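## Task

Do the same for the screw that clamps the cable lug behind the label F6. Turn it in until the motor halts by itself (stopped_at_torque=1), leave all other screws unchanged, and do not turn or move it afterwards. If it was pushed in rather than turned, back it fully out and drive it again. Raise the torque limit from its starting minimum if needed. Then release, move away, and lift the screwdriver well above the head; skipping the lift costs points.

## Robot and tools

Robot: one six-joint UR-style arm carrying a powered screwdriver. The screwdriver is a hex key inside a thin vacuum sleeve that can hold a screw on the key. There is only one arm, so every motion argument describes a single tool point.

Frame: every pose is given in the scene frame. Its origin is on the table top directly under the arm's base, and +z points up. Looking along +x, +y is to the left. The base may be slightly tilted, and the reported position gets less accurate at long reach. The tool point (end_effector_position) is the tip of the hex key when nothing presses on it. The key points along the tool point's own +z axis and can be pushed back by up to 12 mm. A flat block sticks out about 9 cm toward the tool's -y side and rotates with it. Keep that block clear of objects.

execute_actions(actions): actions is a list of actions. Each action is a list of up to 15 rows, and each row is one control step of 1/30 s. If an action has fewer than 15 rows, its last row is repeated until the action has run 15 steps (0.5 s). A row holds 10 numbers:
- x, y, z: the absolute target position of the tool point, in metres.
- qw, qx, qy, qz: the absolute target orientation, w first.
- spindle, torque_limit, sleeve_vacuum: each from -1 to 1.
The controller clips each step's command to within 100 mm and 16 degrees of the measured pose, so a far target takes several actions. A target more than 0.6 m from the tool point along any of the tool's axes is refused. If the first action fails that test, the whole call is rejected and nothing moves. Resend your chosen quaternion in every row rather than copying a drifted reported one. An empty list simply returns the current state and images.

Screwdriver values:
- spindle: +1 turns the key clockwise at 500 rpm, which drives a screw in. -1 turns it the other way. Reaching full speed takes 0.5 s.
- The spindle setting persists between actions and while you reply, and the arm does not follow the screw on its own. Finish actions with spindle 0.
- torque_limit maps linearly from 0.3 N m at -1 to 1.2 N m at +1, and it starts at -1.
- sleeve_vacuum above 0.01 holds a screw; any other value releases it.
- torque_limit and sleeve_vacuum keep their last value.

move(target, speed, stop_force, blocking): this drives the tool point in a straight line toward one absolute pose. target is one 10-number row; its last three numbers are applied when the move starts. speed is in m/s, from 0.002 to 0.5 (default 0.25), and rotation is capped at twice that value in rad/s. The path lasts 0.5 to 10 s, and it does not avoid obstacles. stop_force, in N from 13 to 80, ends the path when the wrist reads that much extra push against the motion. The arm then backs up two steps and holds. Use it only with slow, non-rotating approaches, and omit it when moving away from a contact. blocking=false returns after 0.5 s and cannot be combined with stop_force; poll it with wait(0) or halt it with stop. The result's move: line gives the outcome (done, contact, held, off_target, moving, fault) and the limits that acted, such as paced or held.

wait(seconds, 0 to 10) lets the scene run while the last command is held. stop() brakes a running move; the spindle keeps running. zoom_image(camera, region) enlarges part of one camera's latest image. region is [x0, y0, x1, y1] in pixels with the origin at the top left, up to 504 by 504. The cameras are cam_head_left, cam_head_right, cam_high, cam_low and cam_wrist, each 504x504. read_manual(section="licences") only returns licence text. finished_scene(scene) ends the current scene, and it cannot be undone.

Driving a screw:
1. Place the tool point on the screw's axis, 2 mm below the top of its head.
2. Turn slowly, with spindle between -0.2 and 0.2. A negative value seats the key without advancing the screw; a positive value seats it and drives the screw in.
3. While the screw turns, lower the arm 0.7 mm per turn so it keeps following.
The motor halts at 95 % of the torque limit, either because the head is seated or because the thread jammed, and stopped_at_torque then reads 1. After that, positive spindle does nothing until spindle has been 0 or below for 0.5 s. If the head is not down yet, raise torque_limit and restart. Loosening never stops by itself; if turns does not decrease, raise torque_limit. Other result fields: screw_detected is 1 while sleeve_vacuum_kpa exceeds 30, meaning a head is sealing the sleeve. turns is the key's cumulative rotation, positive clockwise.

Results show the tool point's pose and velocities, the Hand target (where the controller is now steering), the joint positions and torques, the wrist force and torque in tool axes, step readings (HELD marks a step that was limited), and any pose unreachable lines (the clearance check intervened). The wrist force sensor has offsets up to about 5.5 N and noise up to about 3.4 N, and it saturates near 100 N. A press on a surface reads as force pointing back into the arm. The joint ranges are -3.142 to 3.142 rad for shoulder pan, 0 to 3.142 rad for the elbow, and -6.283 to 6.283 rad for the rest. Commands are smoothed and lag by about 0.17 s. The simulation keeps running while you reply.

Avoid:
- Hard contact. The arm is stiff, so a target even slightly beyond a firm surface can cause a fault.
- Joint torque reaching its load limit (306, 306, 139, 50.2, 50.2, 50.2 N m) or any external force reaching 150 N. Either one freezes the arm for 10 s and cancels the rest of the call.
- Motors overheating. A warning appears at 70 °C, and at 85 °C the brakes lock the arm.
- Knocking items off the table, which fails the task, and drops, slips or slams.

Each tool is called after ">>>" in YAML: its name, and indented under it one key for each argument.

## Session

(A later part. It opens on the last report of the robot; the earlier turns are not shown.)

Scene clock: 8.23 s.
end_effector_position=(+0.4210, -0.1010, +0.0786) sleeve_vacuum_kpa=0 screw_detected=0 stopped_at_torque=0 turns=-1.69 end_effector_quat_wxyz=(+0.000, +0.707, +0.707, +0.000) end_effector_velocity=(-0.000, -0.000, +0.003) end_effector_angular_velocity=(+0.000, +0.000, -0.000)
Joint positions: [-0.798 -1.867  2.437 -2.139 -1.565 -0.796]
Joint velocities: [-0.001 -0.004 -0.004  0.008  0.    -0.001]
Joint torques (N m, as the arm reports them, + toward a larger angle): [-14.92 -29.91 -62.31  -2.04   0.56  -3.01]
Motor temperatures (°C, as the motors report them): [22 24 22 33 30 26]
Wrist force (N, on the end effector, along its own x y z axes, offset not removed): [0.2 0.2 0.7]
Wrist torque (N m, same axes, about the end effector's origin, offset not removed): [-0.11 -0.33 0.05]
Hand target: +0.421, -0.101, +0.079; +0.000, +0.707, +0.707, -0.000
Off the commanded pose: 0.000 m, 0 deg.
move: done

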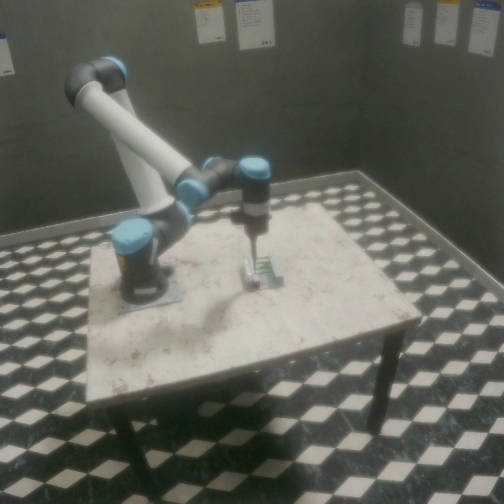

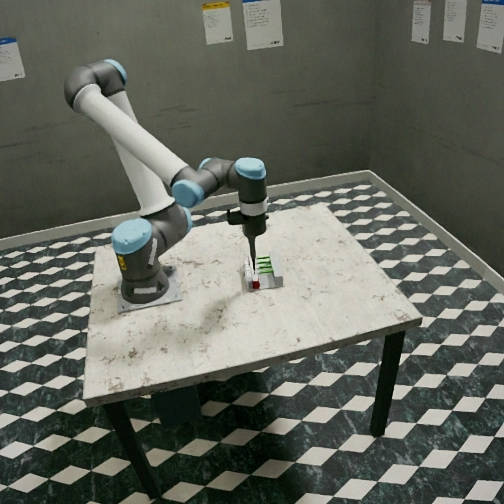

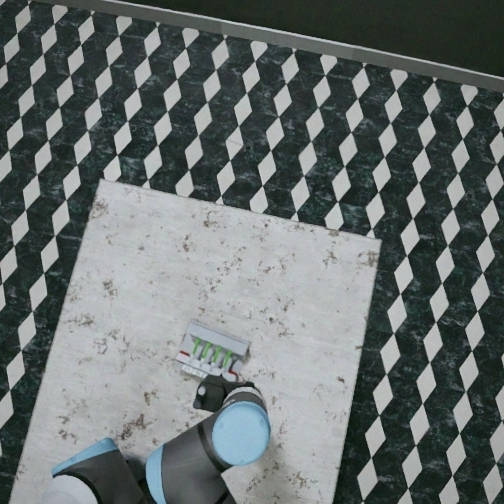

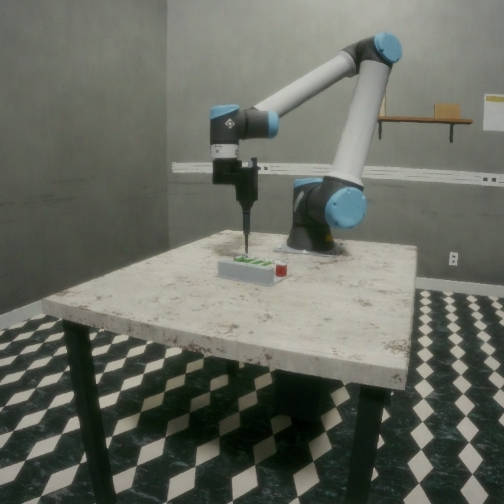

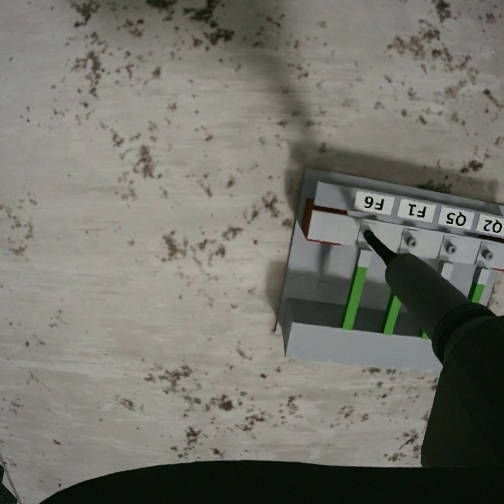

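>>> move:
  target: [0.4207,-0.1003,0.073,0,0.7071,0.7071,0,0,-1,1]
  speed: 0.02

>>> move:
  target: [0.4207,-0.1003,0.067,0,0.7071,0.7071,0,-0.1,-1,1]
  speed: 0.005

>>> execute_actions:
  actions:
    - [[0.4207,-0.1003,0.067,0,0.7071,0.7071,0,-0.1,-1,1]]
    - [[0.4207,-0.1003,0.067,0,0.7071,0.7071,0,0,-1,1]]

Scene clock: 9.27 s.
end_effector_position=(+0.4207, -0.1003, +0.0733) sleeve_vacuum_kpa=14 screw_detected=0 stopped_at_torque=0 turns=-1.69 end_effector_quat_wxyz=(-0.000, +0.707, +0.707, +0.000) end_effector_velocity=(-0.000, -0.000, -0.003) end_effector_angular_velocity=(-0.001, -0.000, -0.000)
Joint positions: [-0.797 -1.861  2.445 -2.152 -1.565 -0.795]
Joint velocities: [ 0.     0.003  0.003 -0.007 -0.     0.   ]
Joint torques (N m, as the arm reports them, + toward a larger angle): [ 15.95  -9.27 -40.19  -7.74  -0.02   2.64]
Motor temperatures (°C, as the motors report them): [22 24 22 33 30 26]
Wrist force (N, on the end effector, along its own x y z axes, offset not removed): [-1.3 -2.3 0.2]
Wrist torque (N m, same axes, about the end effector's origin, offset not removed): [-0.83 0.07 0.29]
Hand target: +0.421, -0.100, +0.073; -0.000, +0.707, +0.707, +0.000
Off the commanded pose: 0.000 m, 0 deg.
move: done

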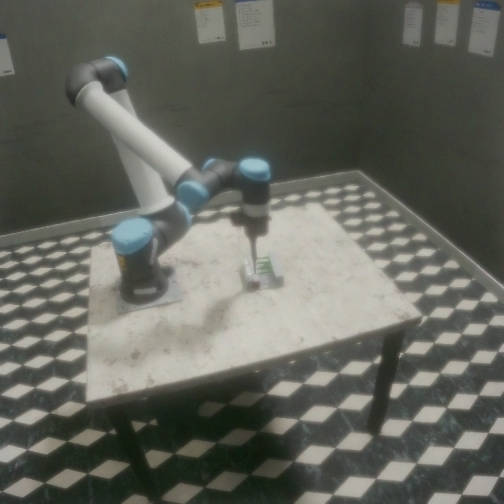

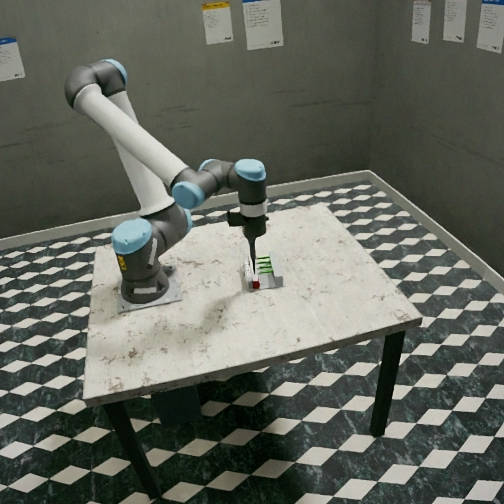

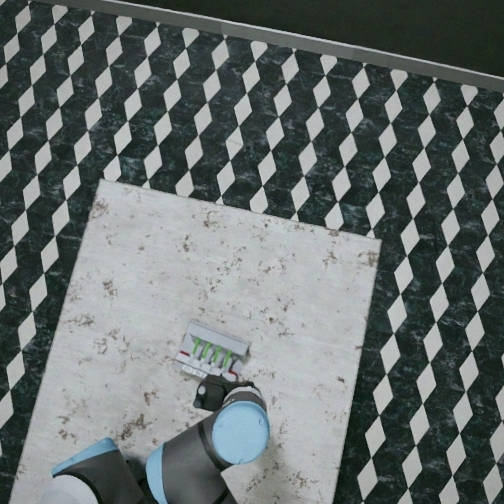

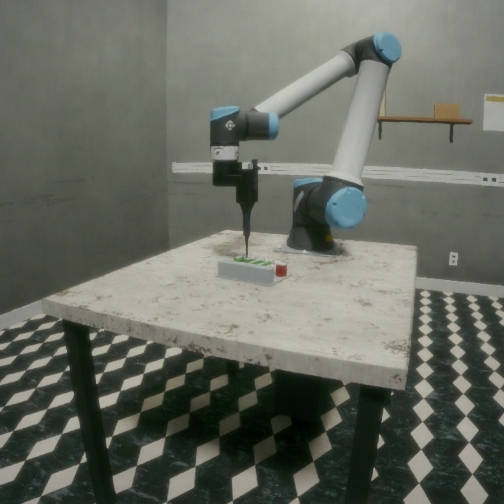

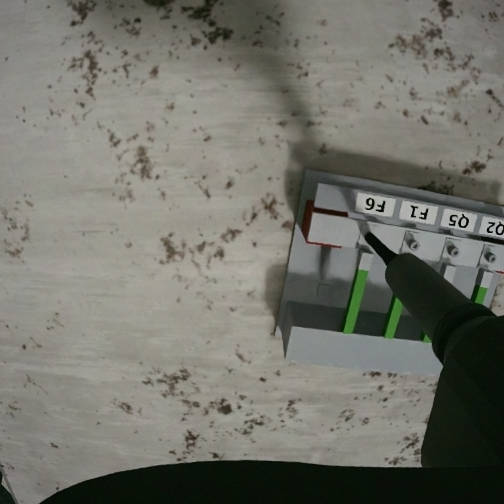

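Scene clock: 10.77 s.
end_effector_position=(+0.4207, -0.1003, +0.0672) sleeve_vacuum_kpa=40 screw_detected=1 stopped_at_torque=0 turns=-2.93 end_effector_quat_wxyz=(+0.000, +0.707, +0.707, +0.000) end_effector_velocity=(+0.000, -0.000, -0.001) end_effector_angular_velocity=(-0.000, -0.001, -0.001)
Joint positions: [-0.797 -1.852  2.452 -2.169 -1.565 -0.795]
Joint velocities: [-0.001  0.002  0.001 -0.004  0.     0.   ]
Joint torques (N m, as the arm reports them, + toward a larger angle): [ 15.13  -7.67 -37.87  -7.44  -0.35   2.44]
Motor temperatures (°C, as the motors report them): [22 24 22 33 30 26]
Wrist force (N, on the end effector, along its own x y z axes, offset not removed): [2.3 -1.8 -4.4]
Wrist torque (N m, same axes, about the end effector's origin, offset not removed): [-0.94 -0.14 0.35]
Hand target: +0.421, -0.100, +0.067; -0.000, +0.707, +0.707, +0.000
Off the commanded pose: 0.000 m, 0 deg.
move: done

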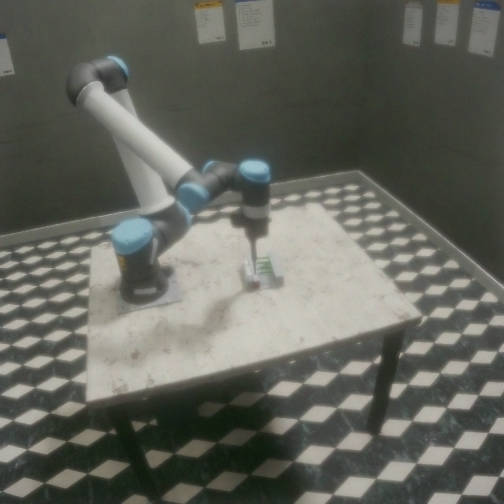

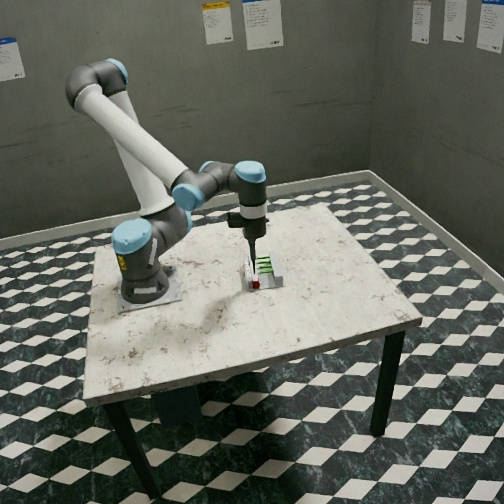

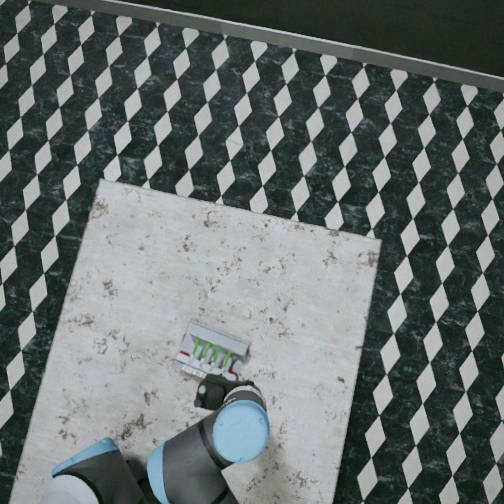

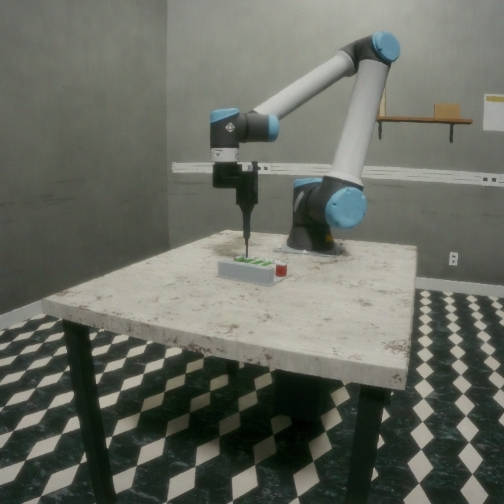

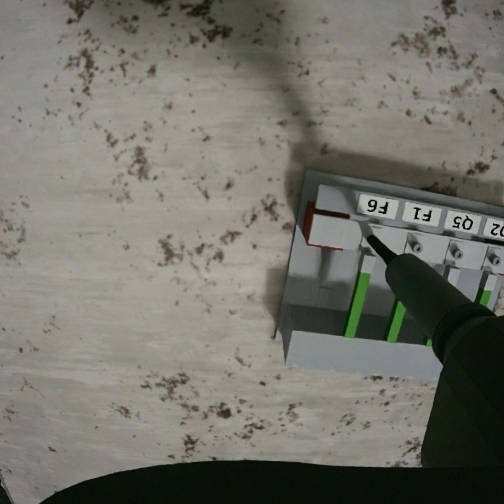

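Scene clock: 11.77 s.
end_effector_position=(+0.4207, -0.1003, +0.0670) sleeve_vacuum_kpa=40 screw_detected=1 stopped_at_torque=0 turns=-3.34 end_effector_quat_wxyz=(+0.000, +0.707, +0.707, +0.000) end_effector_velocity=(-0.001, +0.000, -0.000) end_effector_angular_velocity=(+0.001, +0.001, +0.000)
Joint positions: [-0.797 -1.852  2.452 -2.169 -1.565 -0.795]
Joint velocities: [-0.    -0.     0.     0.001 -0.    -0.   ]
Joint torques (N m, as the arm reports them, + toward a larger angle): [ 14.89  -9.22 -38.03  -7.9   -1.02   2.32]
Motor temperatures (°C, as the motors report them): [22 24 22 33 30 26]
Wrist force (N, on the end effector, along its own x y z axes, offset not removed): [3.4 -1.1 -5.1]
Wrist torque (N m, same axes, about the end effector's origin, offset not removed): [-0.70 -0.45 0.22]
Hand target: +0.421, -0.100, +0.067; -0.000, +0.707, +0.707, +0.000
Off the commanded pose: 0.000 m, 0 deg.
Step readings (end_effector_position; steps 1 to 15: 1st action; 16 to 30: 2nd action):
0: (+0.4207, -0.1003, +0.0672)
1: (+0.4207, -0.1003, +0.0671)
2: (+0.4207, -0.1003, +0.0671)
4: (+0.4207, -0.1003, +0.0671)
8: (+0.4207, -0.1003, +0.0670)
15: (+0.4207, -0.1003, +0.0670)
16: (+0.4207, -0.1003, +0.0670)
17: (+0.4207, -0.1003, +0.0670)
19: (+0.4207, -0.1003, +0.0670)
23: (+0.4207, -0.1003, +0.0670)
30: end_effector_position above

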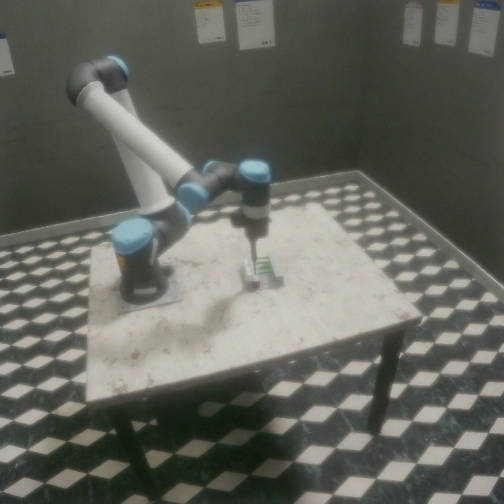

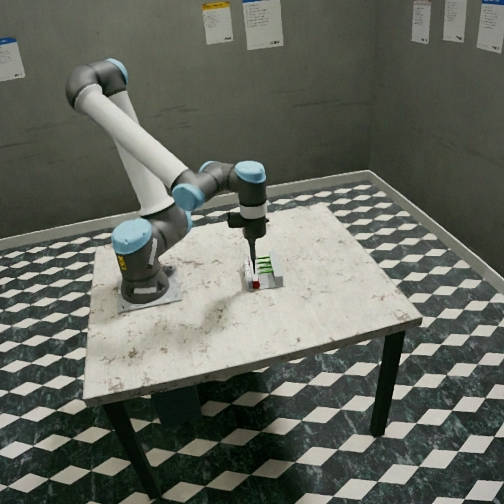

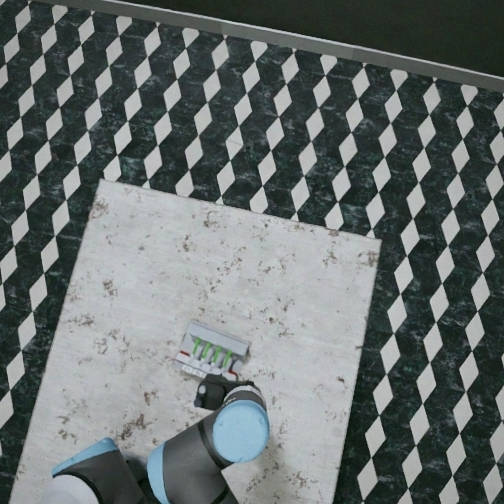

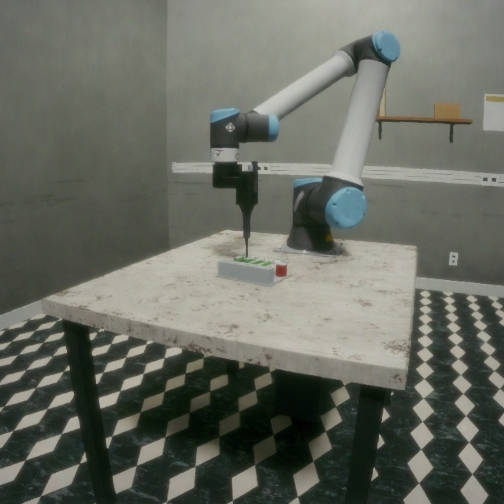

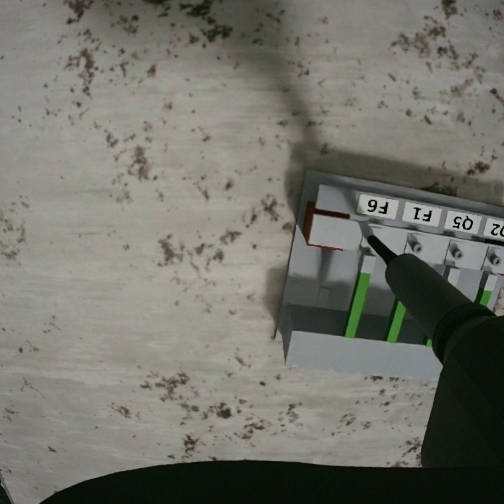

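>>> move:
  target: [0.4207,-0.1003,0.061,0,0.7071,0.7071,0,0.25,1,1]
  speed: 0.002

Scene clock: 15.13 s.
end_effector_position=(+0.4207, -0.1003, +0.0611) sleeve_vacuum_kpa=40 screw_detected=1 stopped_at_torque=1 turns=0.96 end_effector_quat_wxyz=(+0.000, +0.707, +0.707, +0.000) end_effector_velocity=(-0.000, +0.000, -0.001) end_effector_angular_velocity=(+0.001, +0.001, +0.000)
Joint positions: [-0.797 -1.843  2.459 -2.185 -1.565 -0.795]
Joint velocities: [ 0.     0.001  0.001 -0.    -0.    -0.   ]
Joint torques (N m, as the arm reports them, + toward a larger angle): [ 14.92 -10.06 -36.76  -8.01  -2.04   2.53]
Motor temperatures (°C, as the motors report them): [22 24 22 33 30 26]
Wrist force (N, on the end effector, along its own x y z axes, offset not removed): [2.8 -0.1 -6.6]
Wrist torque (N m, same axes, about the end effector's origin, offset not removed): [-0.37 -0.12 0.17]
Hand target: +0.421, -0.100, +0.061; -0.000, +0.707, +0.707, +0.000
Off the commanded pose: 0.000 m, 0 deg.
move: done

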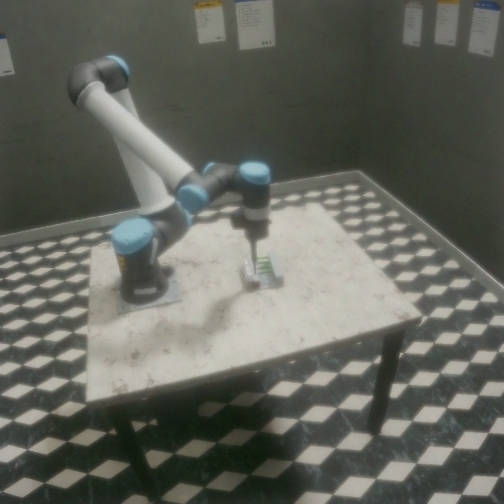

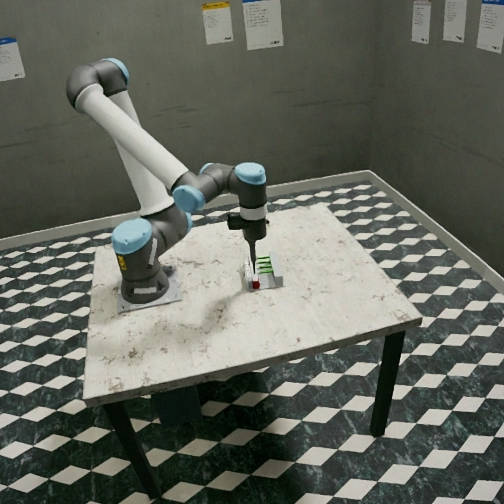

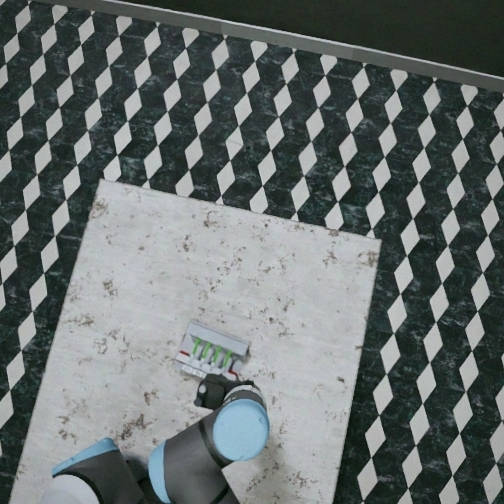

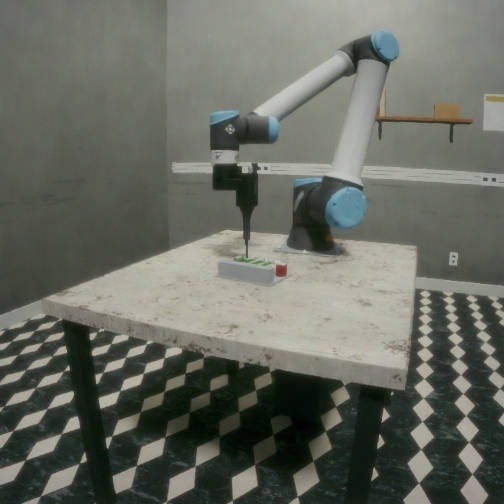

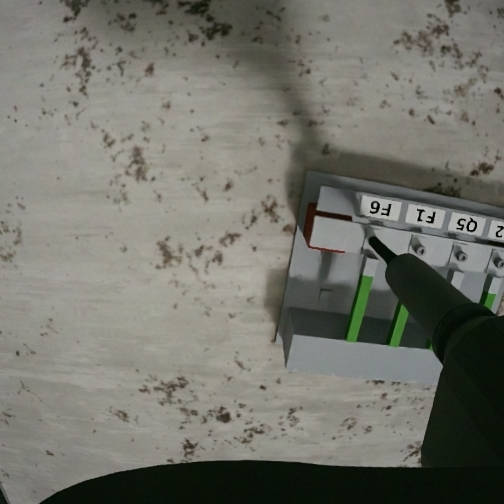

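>>> move:
  target: [0.4207,-0.1003,0.09,0,0.7071,0.7071,0,0,1,0]
  speed: 0.05

>>> move:
  target: [0.40,-0.1003,0.2,0,0.7071,0.7071,0,0,1,0]

>>> finished_scene:
  scene: 2

Scene clock: 16.33 s.
end_effector_position=(+0.4207, -0.1003, +0.0896) sleeve_vacuum_kpa=0 screw_detected=0 stopped_at_torque=1 turns=0.96 end_effector_quat_wxyz=(+0.000, +0.707, +0.707, -0.000) end_effector_velocity=(-0.000, -0.000, +0.003) end_effector_angular_velocity=(-0.000, +0.000, -0.000)
Joint positions: [-0.797 -1.883  2.425 -2.11  -1.565 -0.795]
Joint velocities: [-0.    -0.004 -0.004  0.008 -0.     0.   ]
Joint torques (N m, as the arm reports them, + toward a larger angle): [-12.61 -28.56 -61.82  -1.99   0.2   -3.07]
Motor temperatures (°C, as the motors report them): [22 24 22 33 30 26]
Wrist force (N, on the end effector, along its own x y z axes, offset not removed): [-0.2 -1.0 -0.8]
Wrist torque (N m, same axes, about the end effector's origin, offset not removed): [-0.46 -0.31 0.22]
Hand target: +0.421, -0.100, +0.090; +0.000, +0.707, +0.707, -0.000
Off the commanded pose: 0.000 m, 0 deg.
move: done

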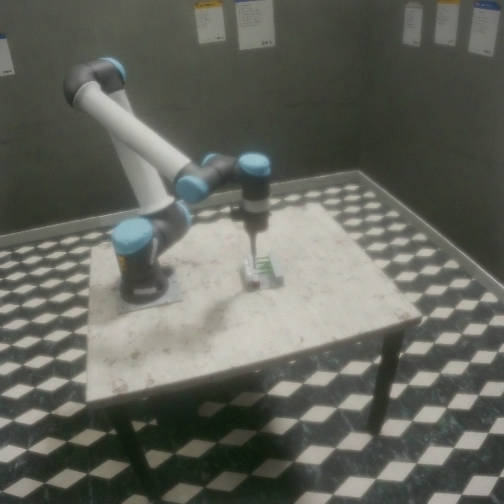

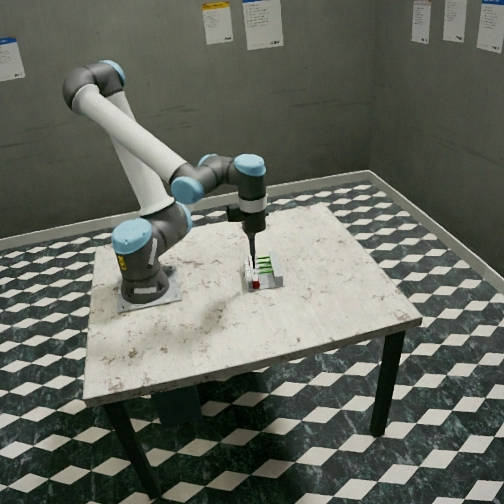

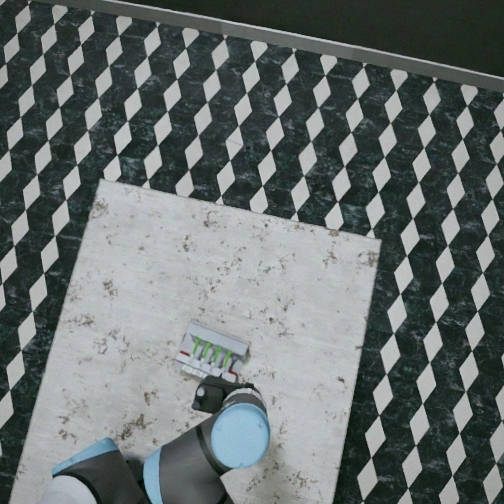

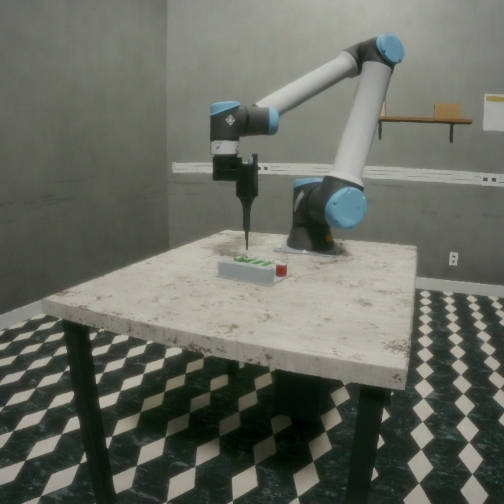

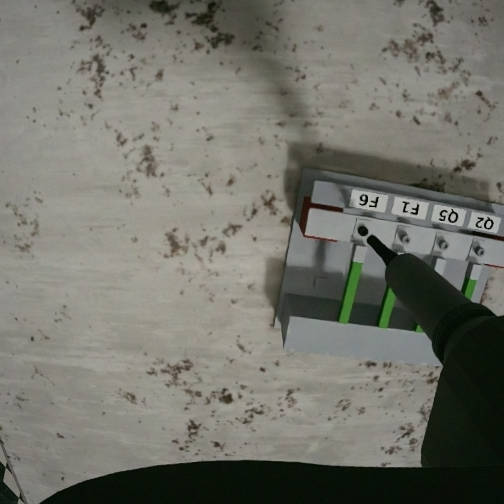

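Scene clock: 17.50 s.
end_effector_position=(+0.4001, -0.1002, +0.1997) sleeve_vacuum_kpa=0 screw_detected=0 stopped_at_torque=1 turns=0.96 end_effector_quat_wxyz=(+0.000, +0.707, +0.707, -0.000) end_effector_velocity=(-0.001, +0.000, +0.003) end_effector_angular_velocity=(+0.000, +0.001, +0.000)
Joint positions: [-0.835 -2.027  2.296 -1.837 -1.565 -0.833]
Joint velocities: [-0.002 -0.003 -0.004  0.008 -0.    -0.002]
Joint torques (N m, as the arm reports them, + toward a larger angle): [-13.56 -24.04 -67.47  -2.03   3.07  -3.35]
Motor temperatures (°C, as the motors report them): [22 24 22 33 30 26]
Wrist force (N, on the end effector, along its own x y z axes, offset not removed): [-0.4 -3.6 -0.3]
Wrist torque (N m, same axes, about the end effector's origin, offset not removed): [-1.24 -0.24 0.36]
Hand target: +0.400, -0.100, +0.200; +0.000, +0.707, +0.707, -0.000
Off the commanded pose: 0.000 m, 0 deg.
move: done

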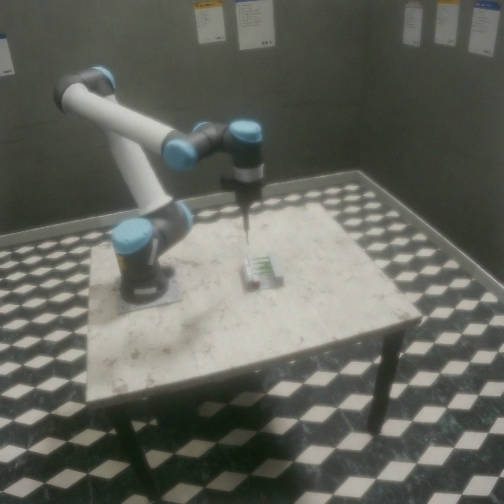

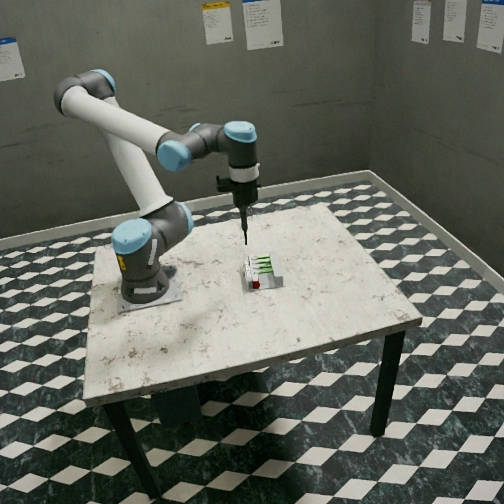

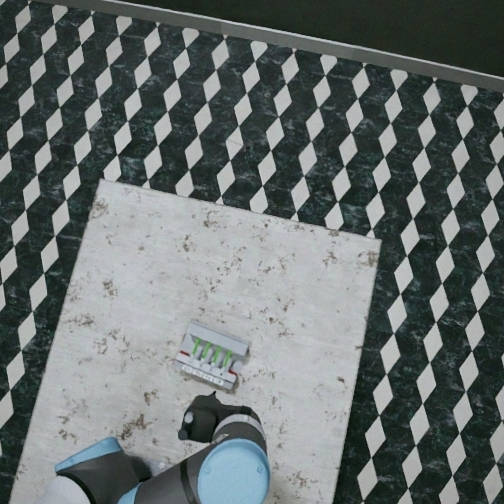

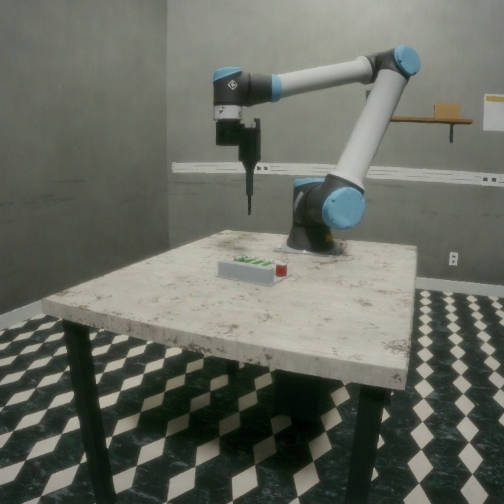

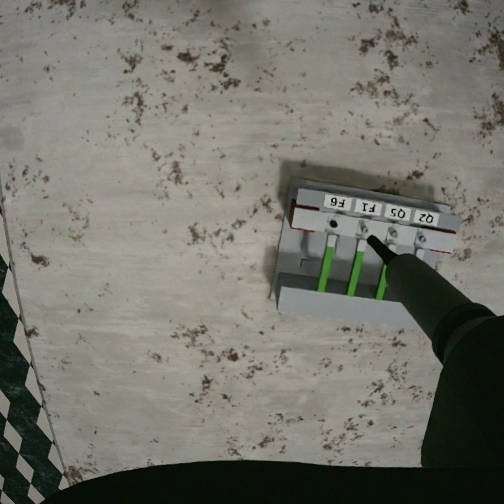

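The scene is finished: the task was done.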